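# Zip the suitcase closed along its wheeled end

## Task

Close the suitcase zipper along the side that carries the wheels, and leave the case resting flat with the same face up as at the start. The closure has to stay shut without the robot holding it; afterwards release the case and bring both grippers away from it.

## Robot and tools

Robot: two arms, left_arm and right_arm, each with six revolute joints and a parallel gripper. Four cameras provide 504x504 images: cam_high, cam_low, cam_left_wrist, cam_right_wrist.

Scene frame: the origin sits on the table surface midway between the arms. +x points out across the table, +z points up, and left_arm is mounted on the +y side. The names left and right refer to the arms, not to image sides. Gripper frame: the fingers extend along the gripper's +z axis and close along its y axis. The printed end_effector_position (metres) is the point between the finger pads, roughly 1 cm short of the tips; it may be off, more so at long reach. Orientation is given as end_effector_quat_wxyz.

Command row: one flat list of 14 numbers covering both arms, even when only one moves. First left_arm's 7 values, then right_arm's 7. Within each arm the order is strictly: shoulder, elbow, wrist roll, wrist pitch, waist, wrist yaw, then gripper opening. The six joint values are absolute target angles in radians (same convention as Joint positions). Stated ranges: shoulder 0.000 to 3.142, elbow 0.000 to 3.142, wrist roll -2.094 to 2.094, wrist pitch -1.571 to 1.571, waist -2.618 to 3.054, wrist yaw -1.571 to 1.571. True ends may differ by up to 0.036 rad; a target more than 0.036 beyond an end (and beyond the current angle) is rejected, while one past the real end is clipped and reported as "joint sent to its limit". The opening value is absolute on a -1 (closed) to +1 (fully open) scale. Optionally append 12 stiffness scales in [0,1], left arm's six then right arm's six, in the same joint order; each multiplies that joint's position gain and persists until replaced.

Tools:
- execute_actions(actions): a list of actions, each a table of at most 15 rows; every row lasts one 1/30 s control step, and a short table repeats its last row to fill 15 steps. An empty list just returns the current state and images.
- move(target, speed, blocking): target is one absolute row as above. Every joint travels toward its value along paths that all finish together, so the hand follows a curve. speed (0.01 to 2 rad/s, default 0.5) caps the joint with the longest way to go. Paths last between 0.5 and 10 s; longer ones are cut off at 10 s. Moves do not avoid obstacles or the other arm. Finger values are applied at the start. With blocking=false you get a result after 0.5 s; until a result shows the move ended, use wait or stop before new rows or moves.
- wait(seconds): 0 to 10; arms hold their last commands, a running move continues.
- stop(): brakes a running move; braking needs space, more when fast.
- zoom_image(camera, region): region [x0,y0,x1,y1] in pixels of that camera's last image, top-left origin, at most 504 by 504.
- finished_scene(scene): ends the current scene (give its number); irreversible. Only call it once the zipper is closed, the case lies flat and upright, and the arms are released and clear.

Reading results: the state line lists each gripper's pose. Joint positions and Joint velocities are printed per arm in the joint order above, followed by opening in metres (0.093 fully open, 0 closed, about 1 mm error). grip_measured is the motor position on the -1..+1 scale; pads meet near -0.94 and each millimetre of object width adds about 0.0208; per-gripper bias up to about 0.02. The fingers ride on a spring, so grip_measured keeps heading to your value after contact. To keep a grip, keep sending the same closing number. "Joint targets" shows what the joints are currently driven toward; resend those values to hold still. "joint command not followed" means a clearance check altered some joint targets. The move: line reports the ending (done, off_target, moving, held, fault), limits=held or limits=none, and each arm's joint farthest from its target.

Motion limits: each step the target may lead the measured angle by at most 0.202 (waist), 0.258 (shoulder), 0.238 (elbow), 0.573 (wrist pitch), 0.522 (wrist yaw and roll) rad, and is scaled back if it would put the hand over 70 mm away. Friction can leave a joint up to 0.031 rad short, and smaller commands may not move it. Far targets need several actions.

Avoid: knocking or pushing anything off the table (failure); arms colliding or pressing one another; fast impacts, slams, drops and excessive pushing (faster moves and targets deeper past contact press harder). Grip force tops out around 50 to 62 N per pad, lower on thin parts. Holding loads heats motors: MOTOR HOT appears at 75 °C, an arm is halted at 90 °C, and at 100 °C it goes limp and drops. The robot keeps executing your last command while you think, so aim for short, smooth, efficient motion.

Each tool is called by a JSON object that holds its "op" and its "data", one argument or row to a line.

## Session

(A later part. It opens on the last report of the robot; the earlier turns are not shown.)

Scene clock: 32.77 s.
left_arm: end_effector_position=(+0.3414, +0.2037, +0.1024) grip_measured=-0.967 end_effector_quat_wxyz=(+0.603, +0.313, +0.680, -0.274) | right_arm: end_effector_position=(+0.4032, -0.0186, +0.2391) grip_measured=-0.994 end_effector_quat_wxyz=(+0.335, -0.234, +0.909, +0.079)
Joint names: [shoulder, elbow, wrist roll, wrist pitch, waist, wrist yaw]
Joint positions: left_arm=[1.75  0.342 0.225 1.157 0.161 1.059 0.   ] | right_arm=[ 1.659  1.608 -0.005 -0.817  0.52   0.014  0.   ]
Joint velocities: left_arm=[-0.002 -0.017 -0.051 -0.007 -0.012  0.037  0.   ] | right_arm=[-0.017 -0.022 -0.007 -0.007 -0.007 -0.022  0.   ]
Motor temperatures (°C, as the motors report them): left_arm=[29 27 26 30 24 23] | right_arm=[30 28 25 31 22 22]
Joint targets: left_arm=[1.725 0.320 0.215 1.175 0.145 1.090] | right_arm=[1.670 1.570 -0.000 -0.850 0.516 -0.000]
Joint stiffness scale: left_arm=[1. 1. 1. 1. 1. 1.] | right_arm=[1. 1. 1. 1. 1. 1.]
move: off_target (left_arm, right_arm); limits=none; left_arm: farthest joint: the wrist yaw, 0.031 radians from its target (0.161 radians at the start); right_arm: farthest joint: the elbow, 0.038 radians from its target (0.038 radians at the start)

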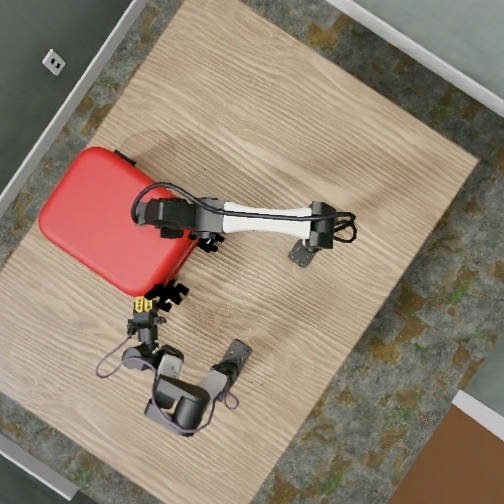

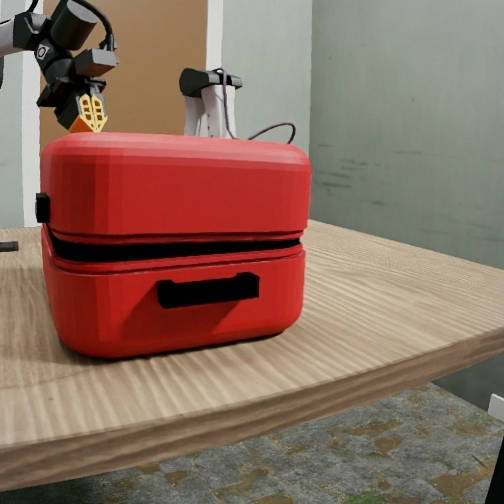

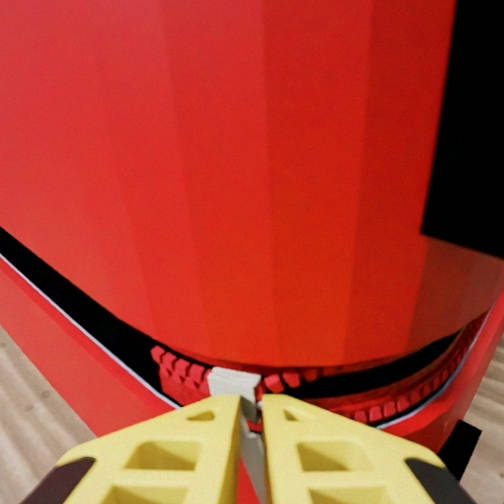

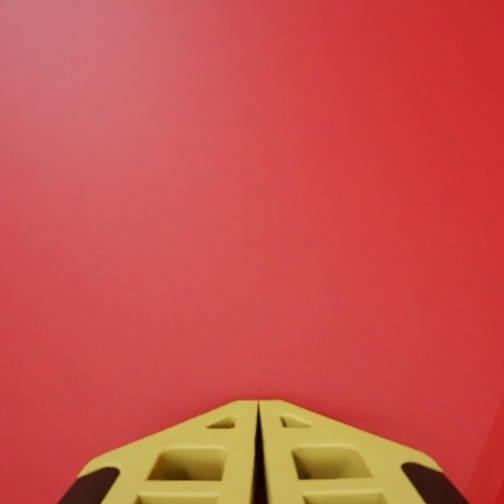

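{"op": "move", "data": {
  "target": [1.75,0.342,0.225,1.157,0.161,1.059,-1, 1.78,1.98,0,-1.18,0.629,0,-1],
  "speed": 0.5
}}

{"op": "move", "data": {
  "target": [1.75,0.342,0.225,1.157,0.161,1.059,-1, 1.73,1.66,0,-1.0,0.629,0,1],
  "speed": 0.2
}}

Scene clock: 35.37 s.
left_arm: end_effector_position=(+0.3417, +0.2039, +0.1023) grip_measured=-0.967 end_effector_quat_wxyz=(+0.603, +0.313, +0.681, -0.274) | right_arm: end_effector_position=(+0.3689, +0.0136, +0.2812) grip_measured=-0.994 end_effector_quat_wxyz=(+0.285, -0.286, +0.911, +0.084)
Joint names: [shoulder, elbow, wrist roll, wrist pitch, waist, wrist yaw]
Joint positions: left_arm=[1.75  0.342 0.224 1.157 0.161 1.056 0.   ] | right_arm=[ 1.761  1.964 -0.005 -1.17   0.621  0.008  0.   ]
Joint velocities: left_arm=[-0.007  0.012 -0.037 -0.007  0.022  0.022  0.   ] | right_arm=[ 0.007 -0.012  0.081  0.037 -0.012 -0.037  0.   ]
Motor temperatures (°C, as the motors report them): left_arm=[29 27 26 30 24 23] | right_arm=[30 28 25 31 22 22]
Joint targets: left_arm=[1.750 0.342 0.225 1.157 0.161 1.059] | right_arm=[1.780 1.980 0.000 -1.180 0.629 -0.000]
Joint stiffness scale: left_arm=[1. 1. 1. 1. 1. 1.] | right_arm=[1. 1. 1. 1. 1. 1.]
move: done; limits=none; left_arm: farthest joint: the wrist yaw, 0.003 radians from its target (0.001 radians at the start); right_arm: farthest joint: the shoulder, 0.019 radians from its target (0.121 radians at the start)

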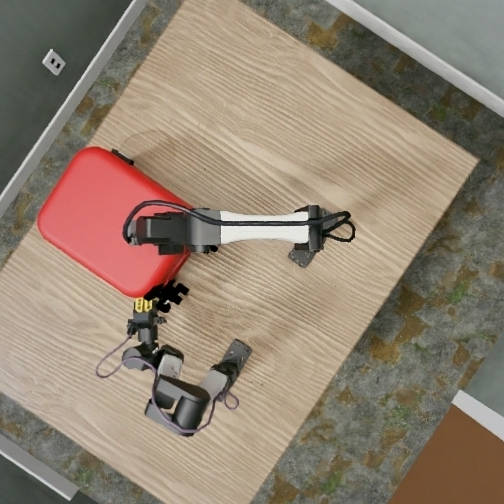

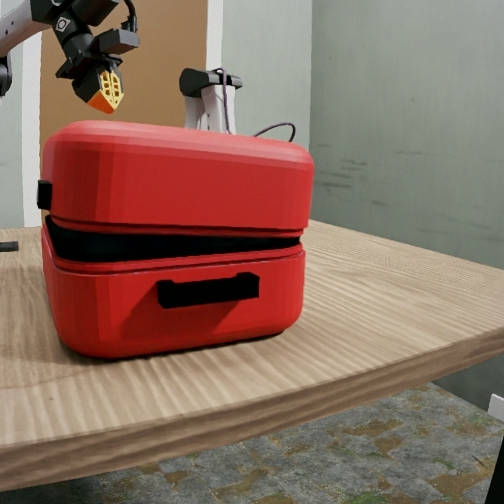

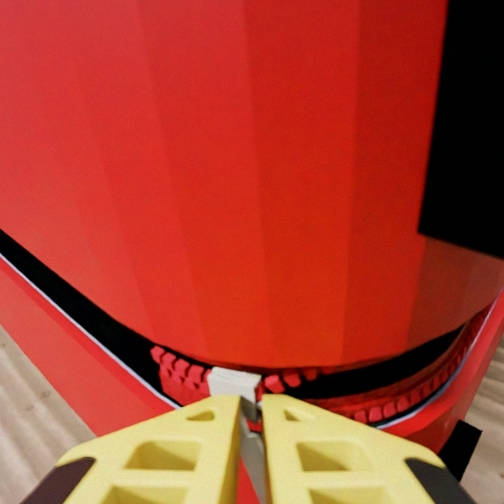

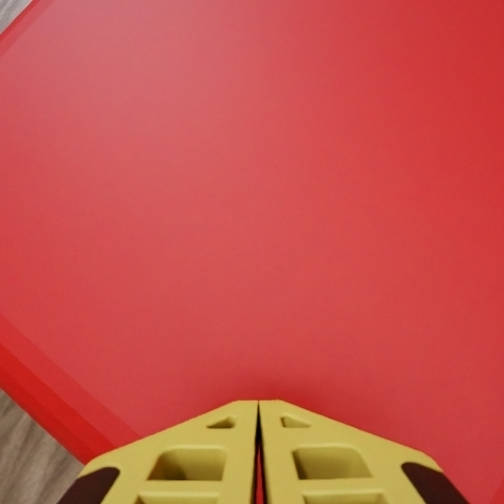

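Scene clock: 37.23 s.
left_arm: end_effector_position=(+0.3417, +0.2039, +0.1023) grip_measured=-0.967 end_effector_quat_wxyz=(+0.603, +0.313, +0.681, -0.274) | right_arm: end_effector_position=(+0.3687, +0.0092, +0.2344) grip_measured=+0.997 end_effector_quat_wxyz=(+0.279, -0.284, +0.915, +0.072)
Joint names: [shoulder, elbow, wrist roll, wrist pitch, waist, wrist yaw]
Joint positions: left_arm=[1.75  0.342 0.224 1.157 0.161 1.056 0.   ] | right_arm=[ 1.702  1.708 -0.005 -0.994  0.621  0.029  0.093]
Joint velocities: left_arm=[ 0.002 -0.007 -0.022  0.007  0.017 -0.007  0.   ] | right_arm=[-0.012 -0.022  0.022  0.066  0.007 -0.051 -0.001]
Motor temperatures (°C, as the motors report them): left_arm=[29 27 26 30 24 23] | right_arm=[31 28 25 31 22 22]
Joint targets: left_arm=[1.750 0.342 0.225 1.157 0.161 1.059] | right_arm=[1.730 1.660 -0.000 -1.000 0.629 0.000]
Joint stiffness scale: left_arm=[1. 1. 1. 1. 1. 1.] | right_arm=[1. 1. 1. 1. 1. 1.]
move: off_target (right_arm); limits=none; left_arm: farthest joint: the wrist yaw, 0.003 radians from its target (0.003 radians at the start); right_arm: farthest joint: the elbow, 0.048 radians from its target (0.304 radians at the start)

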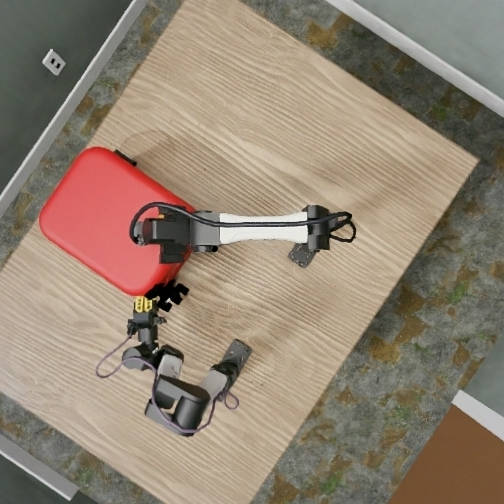

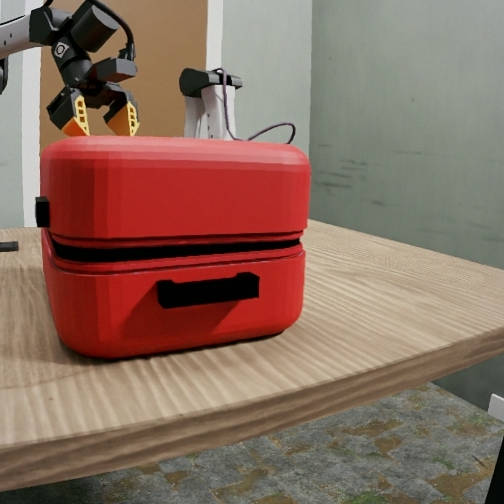

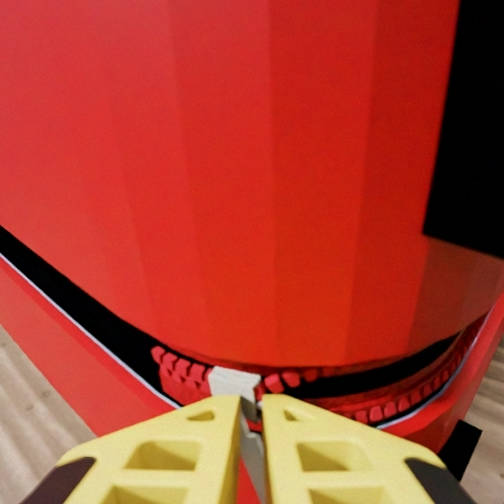

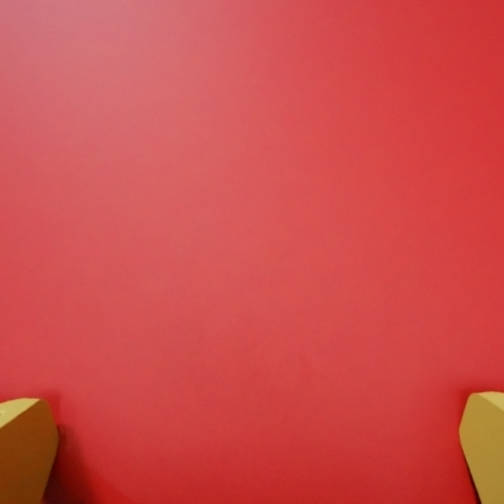

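{"op": "move", "data": {
  "target": [1.75,0.342,0.225,1.157,0.161,1.059,-1, 1.78,1.62,0,-1.06,0.629,0.03,1],
  "speed": 0.1
}}

{"op": "move", "data": {
  "target": [1.628,0.195,0.17,1.235,0.10,0.99,-1, 1.78,1.62,0,-1.06,0.629,0.03,1],
  "speed": 0.1
}}

Scene clock: 38.93 s.
left_arm: end_effector_position=(+0.3417, +0.2039, +0.1023) grip_measured=-0.967 end_effector_quat_wxyz=(+0.603, +0.313, +0.681, -0.274) | right_arm: end_effector_position=(+0.3679, +0.0060, +0.2291) grip_measured=+0.997 end_effector_quat_wxyz=(+0.275, -0.278, +0.918, +0.066)
Joint names: [shoulder, elbow, wrist roll, wrist pitch, waist, wrist yaw]
Joint positions: left_arm=[1.75  0.342 0.224 1.157 0.161 1.056 0.   ] | right_arm=[ 1.698  1.688  0.005 -0.989  0.621  0.042  0.093]
Joint velocities: left_arm=[-0.017  0.002 -0.051 -0.051  0.002  0.007  0.   ] | right_arm=[-0.012 -0.012 -0.022 -0.007  0.002 -0.022 -0.   ]
Motor temperatures (°C, as the motors report them): left_arm=[29 27 26 30 24 23] | right_arm=[31 28 25 31 22 22]
Joint targets: left_arm=[1.750 0.342 0.225 1.157 0.161 1.059] | right_arm=[1.780 1.620 -0.000 -1.060 0.629 0.030]
Joint stiffness scale: left_arm=[1. 1. 1. 1. 1. 1.] | right_arm=[1. 1. 1. 1. 1. 1.]
move: off_target (right_arm); limits=none; left_arm: farthest joint: the wrist yaw, 0.003 radians from its target (0.003 radians at the start); right_arm: farthest joint: the shoulder, 0.082 radians from its target (0.078 radians at the start)

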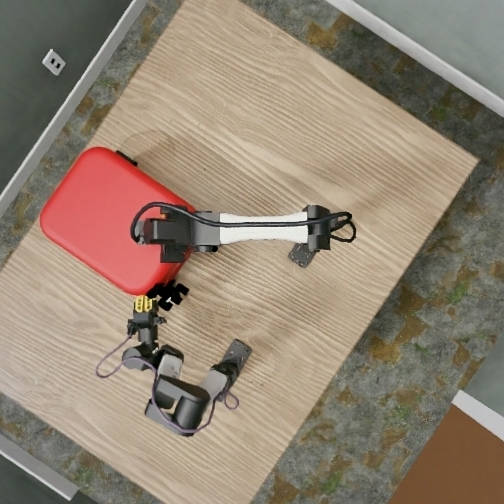

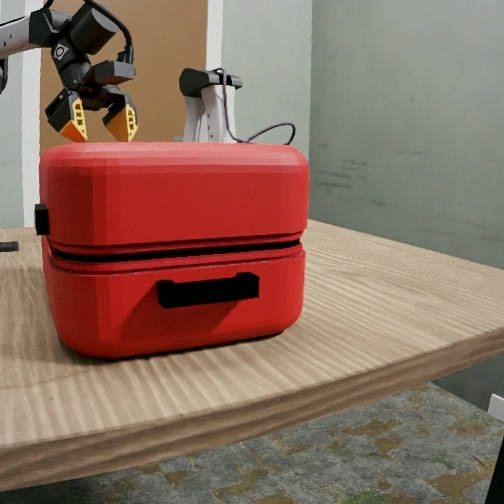

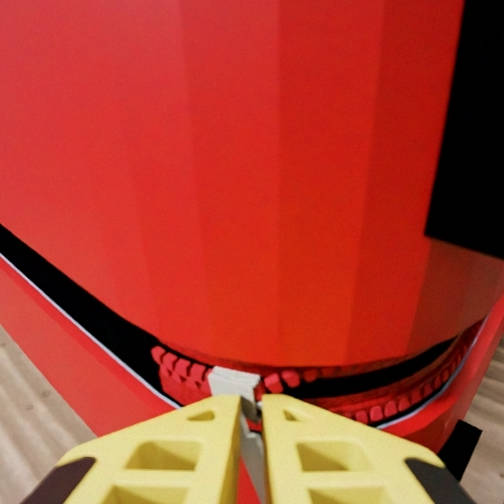

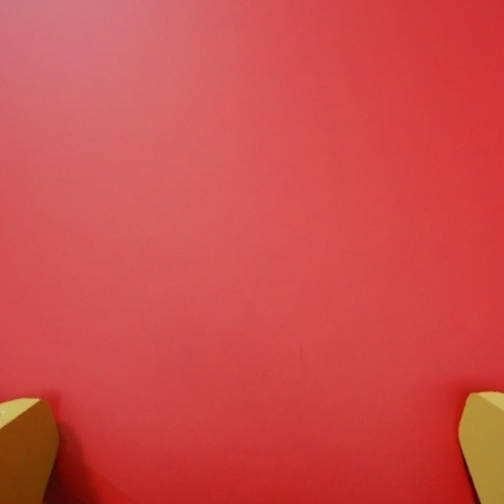

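Scene clock: 40.77 s.
left_arm: end_effector_position=(+0.3282, +0.2051, +0.1027) grip_measured=-0.972 end_effector_quat_wxyz=(+0.614, +0.273, +0.703, -0.234) | right_arm: end_effector_position=(+0.3635, +0.0067, +0.2285) grip_measured=+0.997 end_effector_quat_wxyz=(+0.266, -0.282, +0.919, +0.072)
Joint names: [shoulder, elbow, wrist roll, wrist pitch, waist, wrist yaw]
Joint positions: left_arm=[1.656 0.223 0.181 1.21  0.128 0.902 0.   ] | right_arm=[ 1.697  1.691  0.003 -1.007  0.62   0.022  0.093]
Joint velocities: left_arm=[ 0.002  0.002 -0.11  -0.037 -0.022 -0.066  0.   ] | right_arm=[-0.017  0.007 -0.022  0.007 -0.007 -0.037  0.001]
Motor temperatures (°C, as the motors report them): left_arm=[29 27 26 31 24 23] | right_arm=[31 28 25 30 22 22]
Joint targets: left_arm=[1.628 0.195 0.170 1.235 0.100 0.990] | right_arm=[1.780 1.620 -0.000 -1.060 0.629 0.030]
Joint stiffness scale: left_arm=[1. 1. 1. 1. 1. 1.] | right_arm=[1. 1. 1. 1. 1. 1.]
move: off_target (left_arm, right_arm); limits=none; left_arm: farthest joint: the wrist yaw, 0.088 radians from its target (0.066 radians at the start); right_arm: farthest joint: the shoulder, 0.083 radians from its target (0.082 radians at the start)

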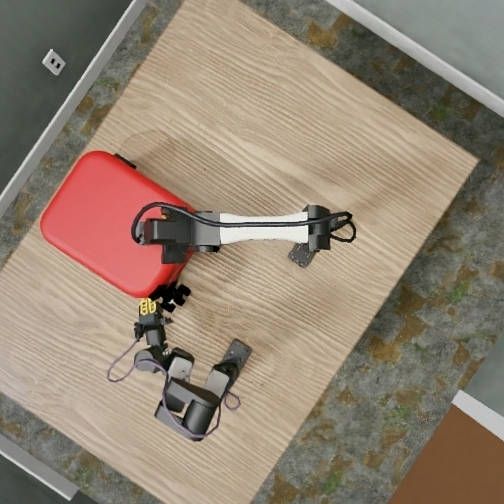

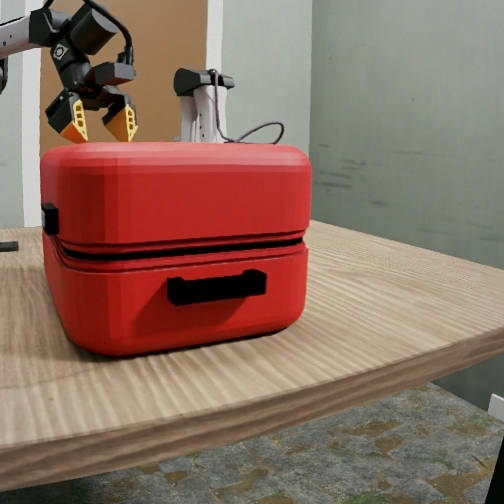

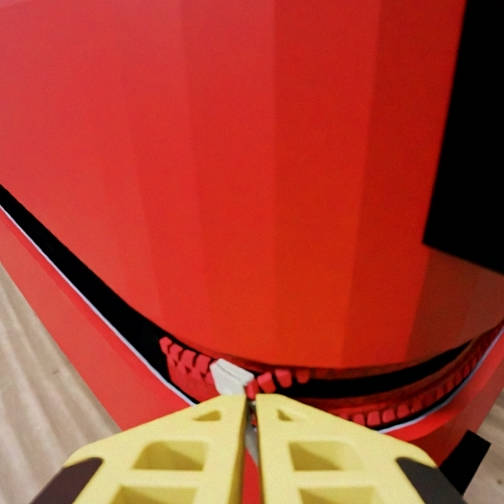

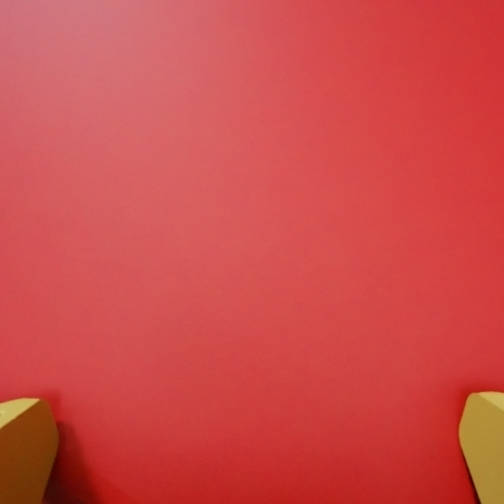

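{"op": "zoom_image", "data": {
  "camera": "cam_left_wrist",
  "region": [140, 300, 344, 504]
}}

Region (140, 300, 344, 504) of cam_left_wrist's 504x504 image, scaled by 2.471, with more detail than that image has.

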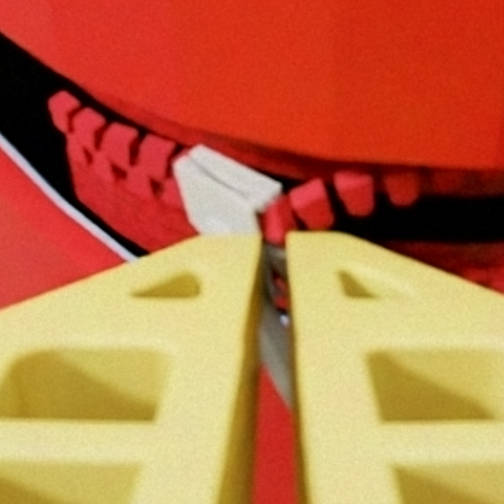

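{"op": "execute_actions", "data": {
  "actions": [
    [[1.656,0.223,0.181,1.21,0.128,0.902,-0.5, 1.71,1.72,0,-1.01,0.625,0.02,1]]
  ]
}}

{"op": "move", "data": {
  "target": [1.89,0.37,0.255,1.28,0.326,1.36,-0.5, 1.84,2.02,0,-1.06,0.73,0,1],
  "speed": 0.4
}}

Scene clock: 43.77 s.
left_arm: end_effector_position=(+0.3285, +0.2054, +0.1026) grip_measured=-0.502 end_effector_quat_wxyz=(+0.614, +0.272, +0.703, -0.233) | right_arm: end_effector_position=(+0.3658, +0.0113, +0.2405) grip_measured=+0.997 end_effector_quat_wxyz=(+0.281, -0.283, +0.914, +0.080)
Joint names: [shoulder, elbow, wrist roll, wrist pitch, waist, wrist yaw]
Joint positions: left_arm=[1.656 0.223 0.181 1.21  0.127 0.899 0.021] | right_arm=[ 1.695  1.721  0.003 -1.004  0.624  0.017  0.093]
Joint velocities: left_arm=[-0.007 -0.002 -0.007 -0.037 -0.032  0.007 -0.001] | right_arm=[-0.012 -0.012 -0.081  0.037 -0.017 -0.007 -0.001]
Motor temperatures (°C, as the motors report them): left_arm=[29 27 26 31 24 24] | right_arm=[30 28 25 30 22 22]
Joint targets: left_arm=[1.656 0.223 0.181 1.210 0.128 0.902] | right_arm=[1.710 1.720 0.000 -1.010 0.625 0.020]
Joint stiffness scale: left_arm=[1. 1. 1. 1. 1. 1.] | right_arm=[1. 1. 1. 1. 1. 1.]

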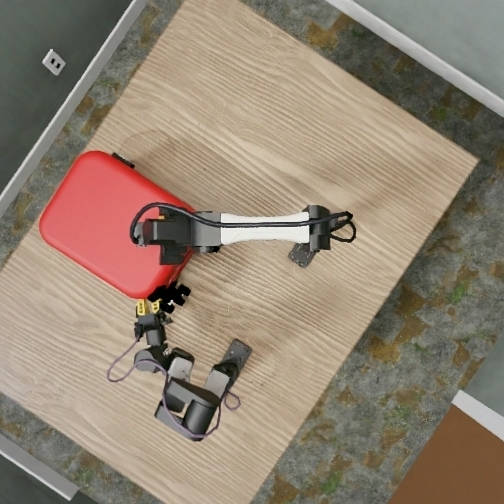

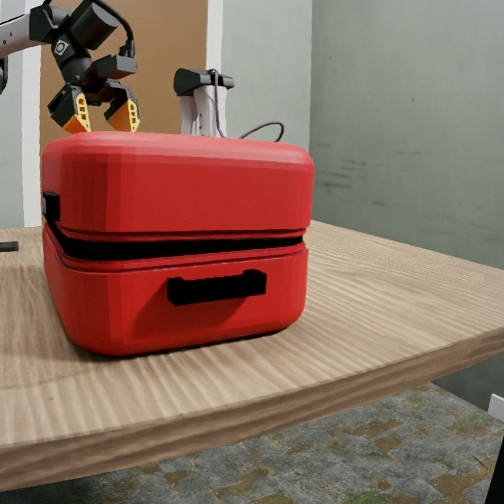

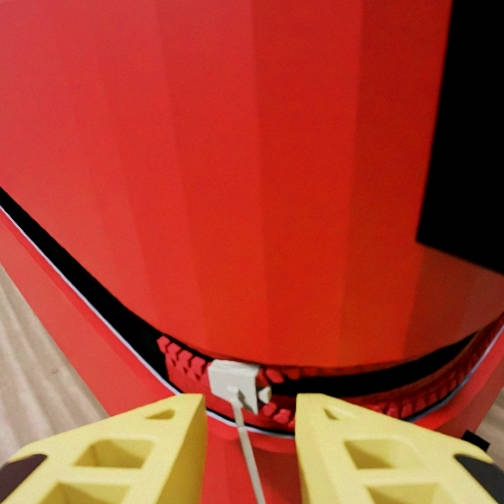

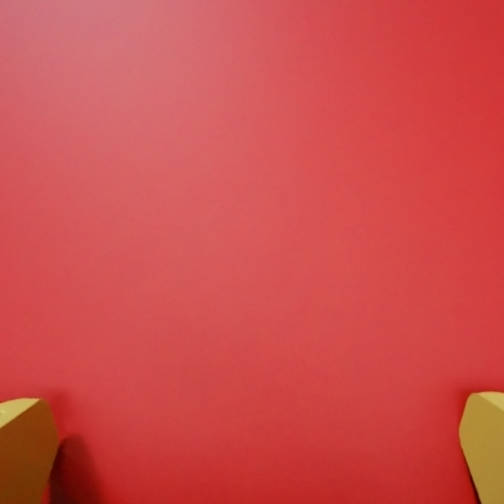

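Scene clock: 45.63 s.
left_arm: end_effector_position=(+0.3191, +0.2266, +0.0969) grip_measured=-0.502 end_effector_quat_wxyz=(+0.605, +0.345, +0.639, -0.326) | right_arm: end_effector_position=(+0.3708, +0.0723, +0.2859) grip_measured=+0.997 end_effector_quat_wxyz=(+0.322, -0.322, +0.883, +0.115)
Joint names: [shoulder, elbow, wrist roll, wrist pitch, waist, wrist yaw]
Joint positions: left_arm=[1.869 0.354 0.247 1.263 0.315 1.349 0.021] | right_arm=[ 1.824  2.002  0.003 -1.051  0.721  0.009  0.093]
Joint velocities: left_arm=[ 0.017 -0.017 -0.066  0.007  0.012 -0.007 -0.002] | right_arm=[-0.017 -0.012 -0.051 -0.007 -0.002  0.007 -0.001]
Motor temperatures (°C, as the motors report them): left_arm=[29 27 26 31 24 24] | right_arm=[31 28 25 30 22 22]
Joint targets: left_arm=[1.890 0.370 0.255 1.280 0.326 1.360] | right_arm=[1.840 2.020 0.000 -1.060 0.730 0.000]
Joint stiffness scale: left_arm=[1. 1. 1. 1. 1. 1.] | right_arm=[1. 1. 1. 1. 1. 1.]
move: off_target (left_arm); limits=none; left_arm: farthest joint: the shoulder, 0.021 radians from its target (0.234 radians at the start); right_arm: farthest joint: the elbow, 0.018 radians from its target (0.299 radians at the start)

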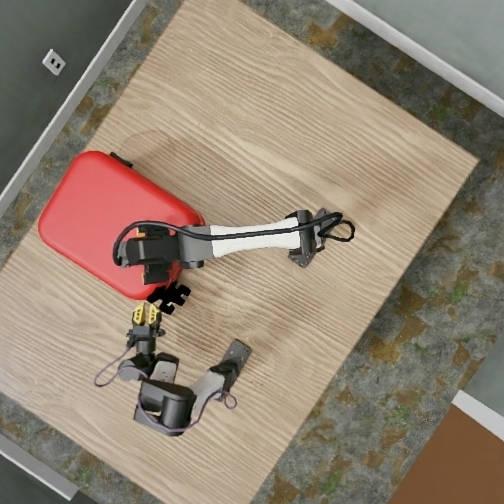

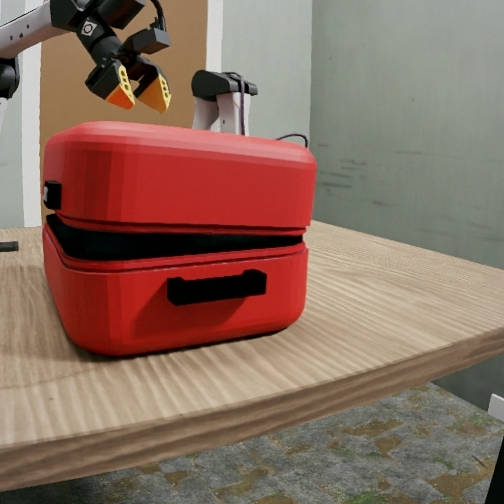

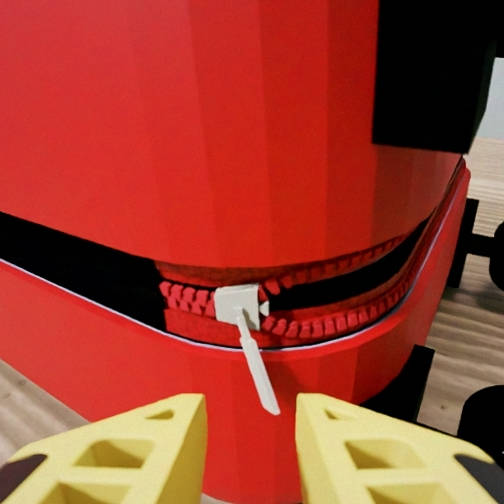

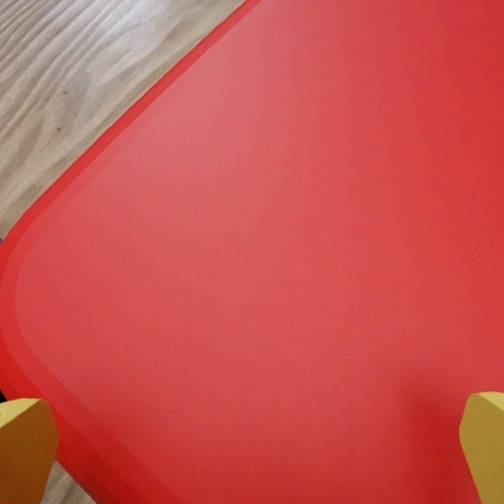

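{"op": "move", "data": {
  "target": [1.61,0.06,0.135,1.37,0.143,0.79,-0.5, 1.82,1.84,0,-0.93,0.73,0,1],
  "speed": 0.4
}}

Scene clock: 48.90 s.
left_arm: end_effector_position=(+0.3055, +0.2204, +0.0942) grip_measured=-0.502 end_effector_quat_wxyz=(+0.625, +0.224, +0.721, -0.197) | right_arm: end_effector_position=(+0.3756, +0.0765, +0.2468) grip_measured=+0.997 end_effector_quat_wxyz=(+0.308, -0.324, +0.888, +0.110)
Joint names: [shoulder, elbow, wrist roll, wrist pitch, waist, wrist yaw]
Joint positions: left_arm=[1.632 0.075 0.143 1.353 0.155 0.801 0.021] | right_arm=[ 1.824  1.857  0.003 -0.938  0.721  0.008  0.093]
Joint velocities: left_arm=[-0.017  0.012  0.095  0.037 -0.002 -0.007  0.   ] | right_arm=[-0.012  0.017  0.081 -0.007 -0.012 -0.022  0.001]
Motor temperatures (°C, as the motors report them): left_arm=[30 27 26 31 24 23] | right_arm=[31 29 25 31 22 22]
Joint targets: left_arm=[1.610 0.060 0.135 1.370 0.143 0.790] | right_arm=[1.820 1.840 0.000 -0.930 0.730 -0.000]
Joint stiffness scale: left_arm=[1. 1. 1. 1. 1. 1.] | right_arm=[1. 1. 1. 1. 1. 1.]
move: off_target (left_arm); limits=none; left_arm: farthest joint: the shoulder, 0.022 radians from its target (0.259 radians at the start); right_arm: farthest joint: the elbow, 0.017 radians from its target (0.162 radians at the start)

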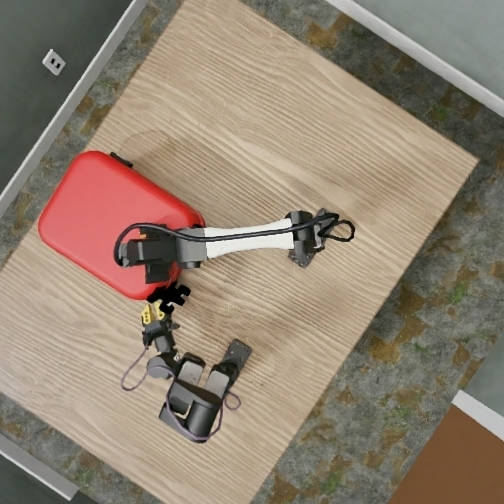

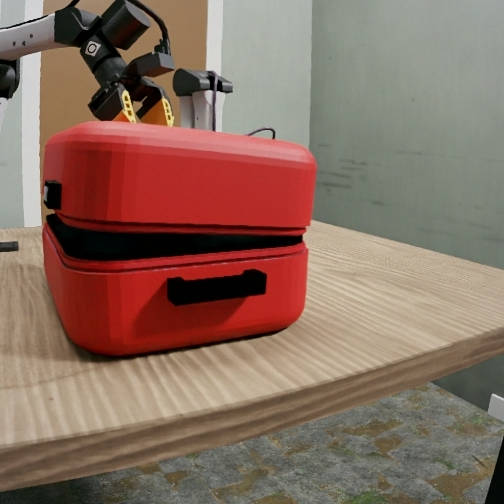

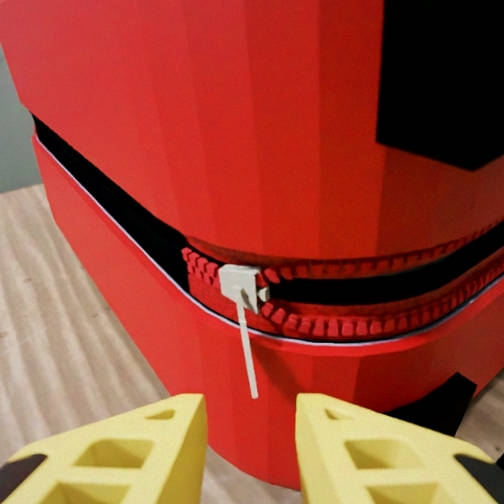

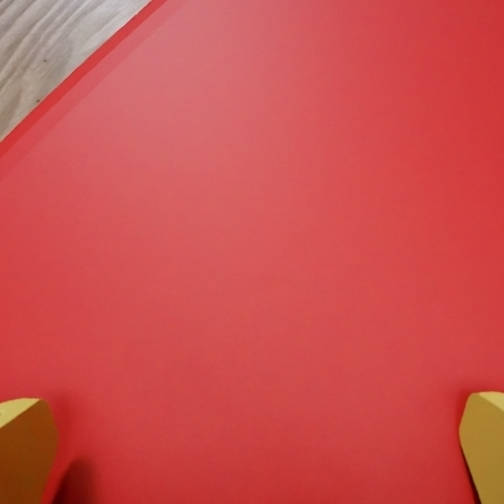

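{"op": "move", "data": {
  "target": [1.683,0.165,0.125,1.296,0.045,0.69,-0.5, 1.87,1.67,0,-0.94,0.73,0,1],
  "speed": 0.12
}}

Scene clock: 51.10 s.
left_arm: end_effector_position=(+0.3254, +0.2080, +0.0963) grip_measured=-0.502 end_effector_quat_wxyz=(+0.625, +0.225, +0.723, -0.190) | right_arm: end_effector_position=(+0.3763, +0.0715, +0.2306) grip_measured=+0.997 end_effector_quat_wxyz=(+0.314, -0.319, +0.889, +0.099)
Joint names: [shoulder, elbow, wrist roll, wrist pitch, waist, wrist yaw]
Joint positions: left_arm=[1.657 0.142 0.132 1.321 0.064 0.704 0.021] | right_arm=[ 1.794  1.752  0.004 -0.859  0.721  0.034  0.093]
Joint velocities: left_arm=[-0.002  0.002 -0.007 -0.007 -0.032  0.022  0.001] | right_arm=[-0.012  0.002 -0.007 -0.022 -0.002  0.037 -0.   ]
Motor temperatures (°C, as the motors report them): left_arm=[29 27 26 31 24 23] | right_arm=[31 28 25 31 22 22]
Joint targets: left_arm=[1.683 0.165 0.125 1.296 0.045 0.690] | right_arm=[1.870 1.670 -0.000 -0.940 0.730 0.000]
Joint stiffness scale: left_arm=[1. 1. 1. 1. 1. 1.] | right_arm=[1. 1. 1. 1. 1. 1.]
move: off_target (left_arm, right_arm); limits=none; left_arm: farthest joint: the shoulder, 0.026 radians from its target (0.051 radians at the start); right_arm: farthest joint: the elbow, 0.082 radians from its target (0.187 radians at the start)

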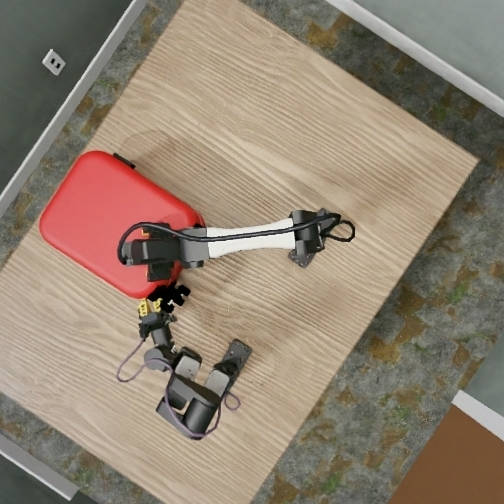

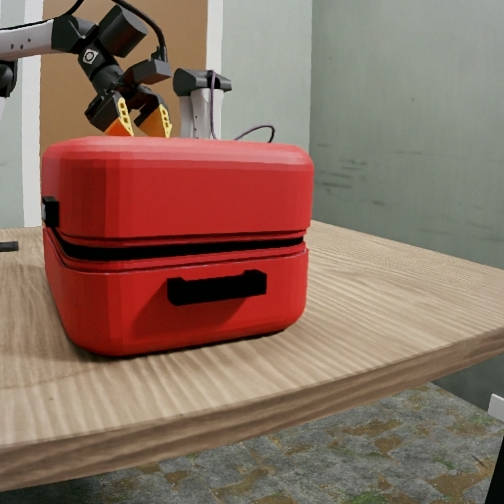

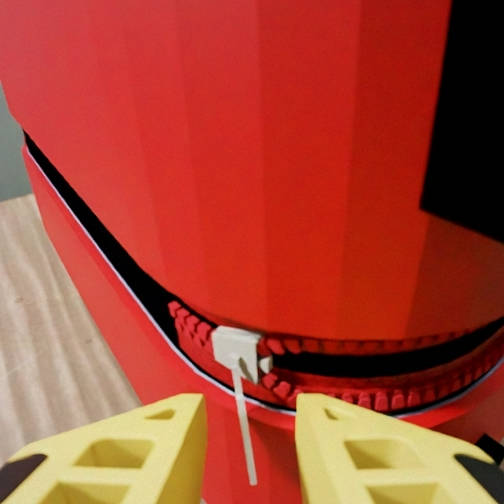

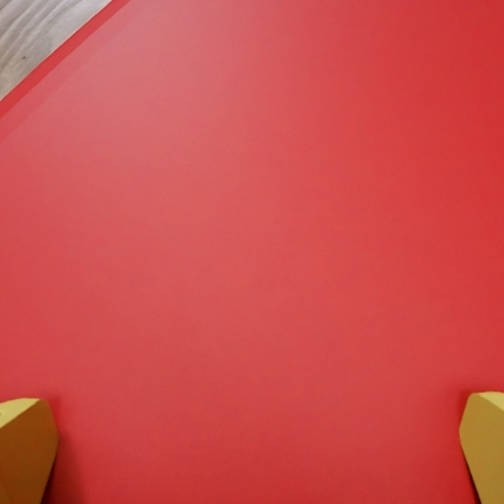

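{"op": "execute_actions", "data": {
  "actions": [
    [[1.657,0.142,0.132,1.321,0.064,0.704,-0.93, 1.87,1.67,0,-0.94,0.73,0,1]],
    [[1.657,0.142,0.132,1.321,0.064,0.704,-0.93, 1.87,1.67,0,-0.94,0.73,0,1]]
  ]
}}

{"op": "zoom_image", "data": {
  "camera": "cam_left_wrist",
  "region": [150, 300, 354, 504]
}}

Scene clock: 52.57 s.
left_arm: end_effector_position=(+0.3262, +0.2091, +0.0961) grip_measured=-0.925 end_effector_quat_wxyz=(+0.625, +0.222, +0.724, -0.187) | right_arm: end_effector_position=(+0.3764, +0.0716, +0.2305) grip_measured=+0.997 end_effector_quat_wxyz=(+0.314, -0.319, +0.889, +0.100)
Joint names: [shoulder, elbow, wrist roll, wrist pitch, waist, wrist yaw]
Joint positions: left_arm=[1.657 0.142 0.132 1.321 0.064 0.696 0.001] | right_arm=[ 1.794  1.751  0.005 -0.858  0.721  0.034  0.093]
Joint velocities: left_arm=[-0.002 -0.017  0.007  0.095 -0.012  0.051 -0.   ] | right_arm=[-0.007 -0.002 -0.081 -0.022  0.002 -0.037  0.   ]
Motor temperatures (°C, as the motors report them): left_arm=[29 27 26 32 24 23] | right_arm=[31 28 25 31 22 22]
Joint targets: left_arm=[1.657 0.142 0.132 1.321 0.064 0.704] | right_arm=[1.870 1.670 -0.000 -0.940 0.730 0.000]
Joint stiffness scale: left_arm=[1. 1. 1. 1. 1. 1.] | right_arm=[1. 1. 1. 1. 1. 1.]

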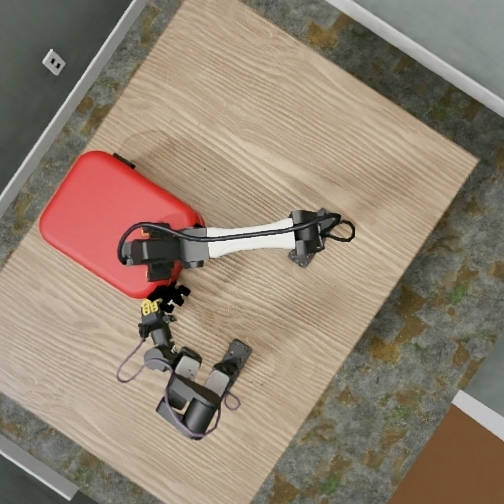

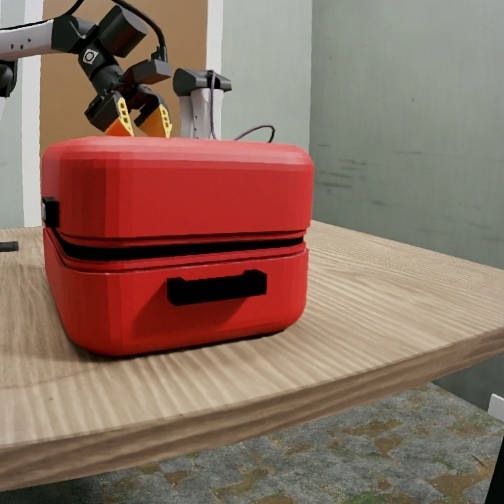

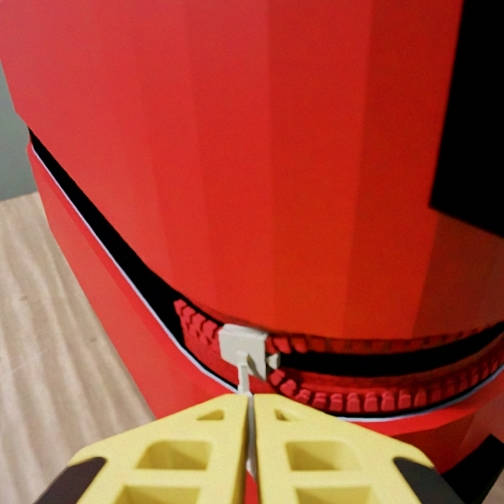

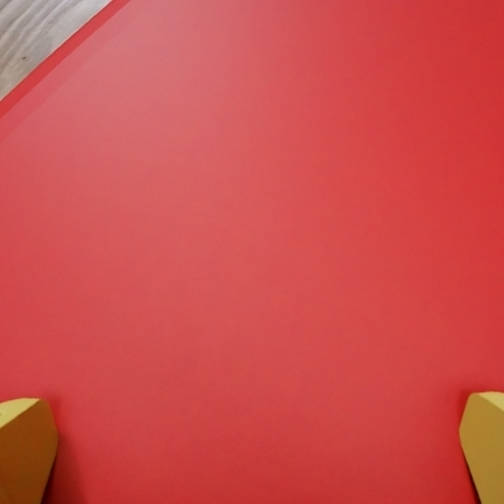

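Region (150, 300, 354, 504) of cam_left_wrist's 504x504 image, scaled by 2.471, with more detail than that image has.

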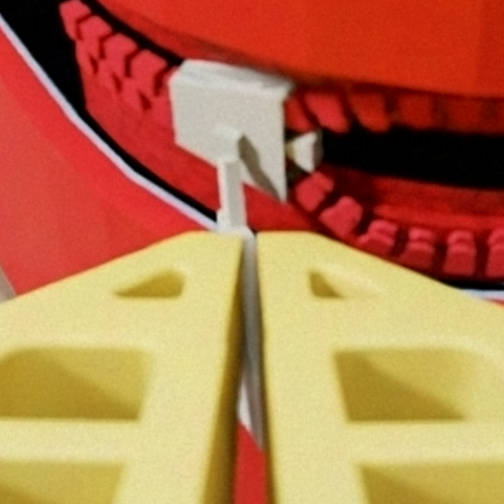

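{"op": "move", "data": {
  "target": [1.483,0.14,0.137,1.15,0.117,0.76,-0.945, 1.87,1.67,0,-0.94,0.73,0,1],
  "speed": 0.15
}}

{"op": "zoom_image", "data": {
  "camera": "cam_left_wrist",
  "region": [150, 300, 354, 504]
}}

Scene clock: 54.40 s.
left_arm: end_effector_position=(+0.3202, +0.2159, +0.1070) grip_measured=-0.940 end_effector_quat_wxyz=(+0.620, +0.217, +0.729, -0.193) | right_arm: end_effector_position=(+0.3761, +0.0720, +0.2317) grip_measured=+0.997 end_effector_quat_wxyz=(+0.318, -0.321, +0.887, +0.100)
Joint names: [shoulder, elbow, wrist roll, wrist pitch, waist, wrist yaw]
Joint positions: left_arm=[1.509 0.142 0.132 1.153 0.105 0.737 0.   ] | right_arm=[ 1.788  1.744  0.    -0.848  0.723  0.035  0.093]
Joint velocities: left_arm=[ 0.002 -0.007 -0.066  0.022 -0.022  0.022 -0.   ] | right_arm=[ 0.017  0.012  0.022 -0.066  0.002  0.022 -0.   ]
Motor temperatures (°C, as the motors report them): left_arm=[29 27 26 32 24 23] | right_arm=[31 28 25 30 22 22]
Joint targets: left_arm=[1.483 0.140 0.137 1.150 0.117 0.760] | right_arm=[1.870 1.670 -0.000 -0.940 0.730 0.000]
Joint stiffness scale: left_arm=[1. 1. 1. 1. 1. 1.] | right_arm=[1. 1. 1. 1. 1. 1.]
move: off_target (left_arm, right_arm); limits=none; left_arm: farthest joint: the shoulder, 0.026 radians from its target (0.174 radians at the start); right_arm: farthest joint: the wrist pitch, 0.092 radians from its target (0.082 radians at the start)

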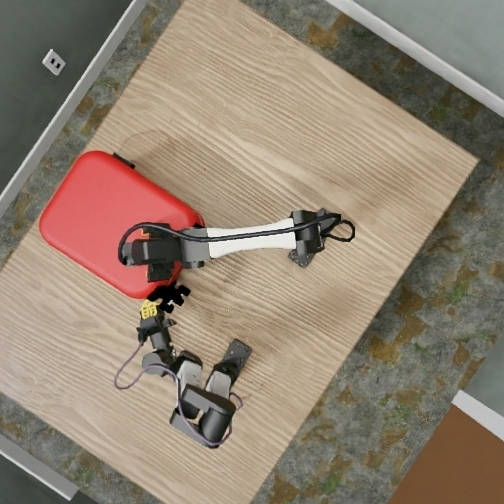

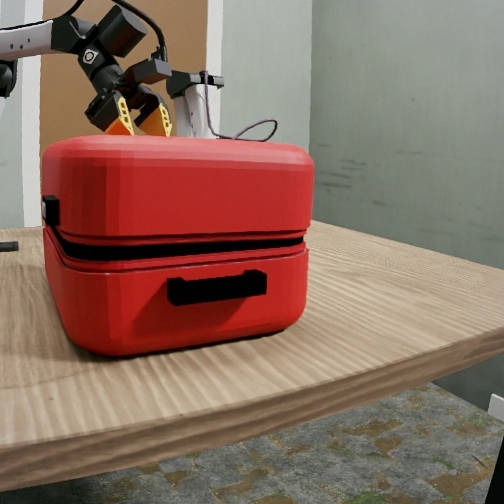

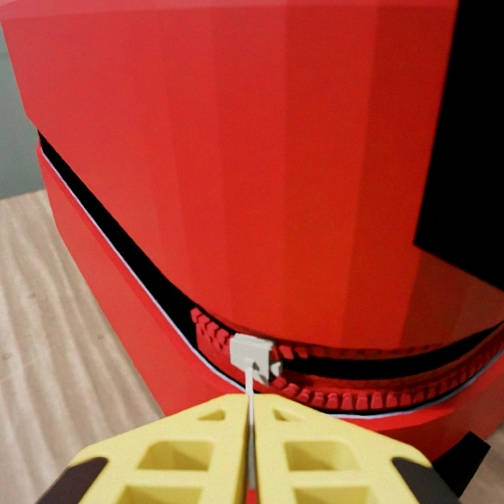

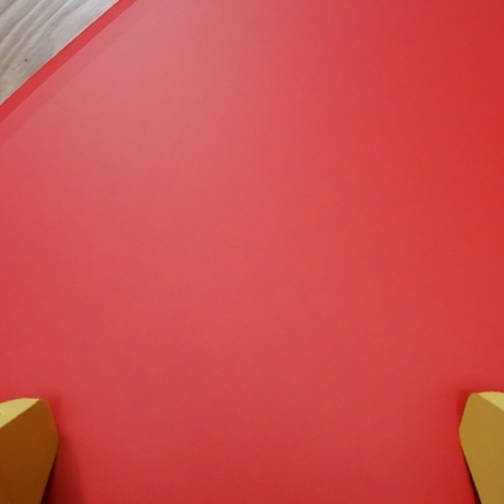

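Region (150, 300, 354, 504) of cam_left_wrist's 504x504 image, scaled by 2.471, with more detail than that image has.

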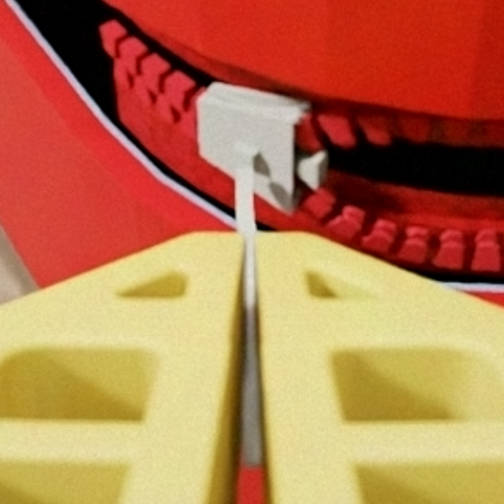

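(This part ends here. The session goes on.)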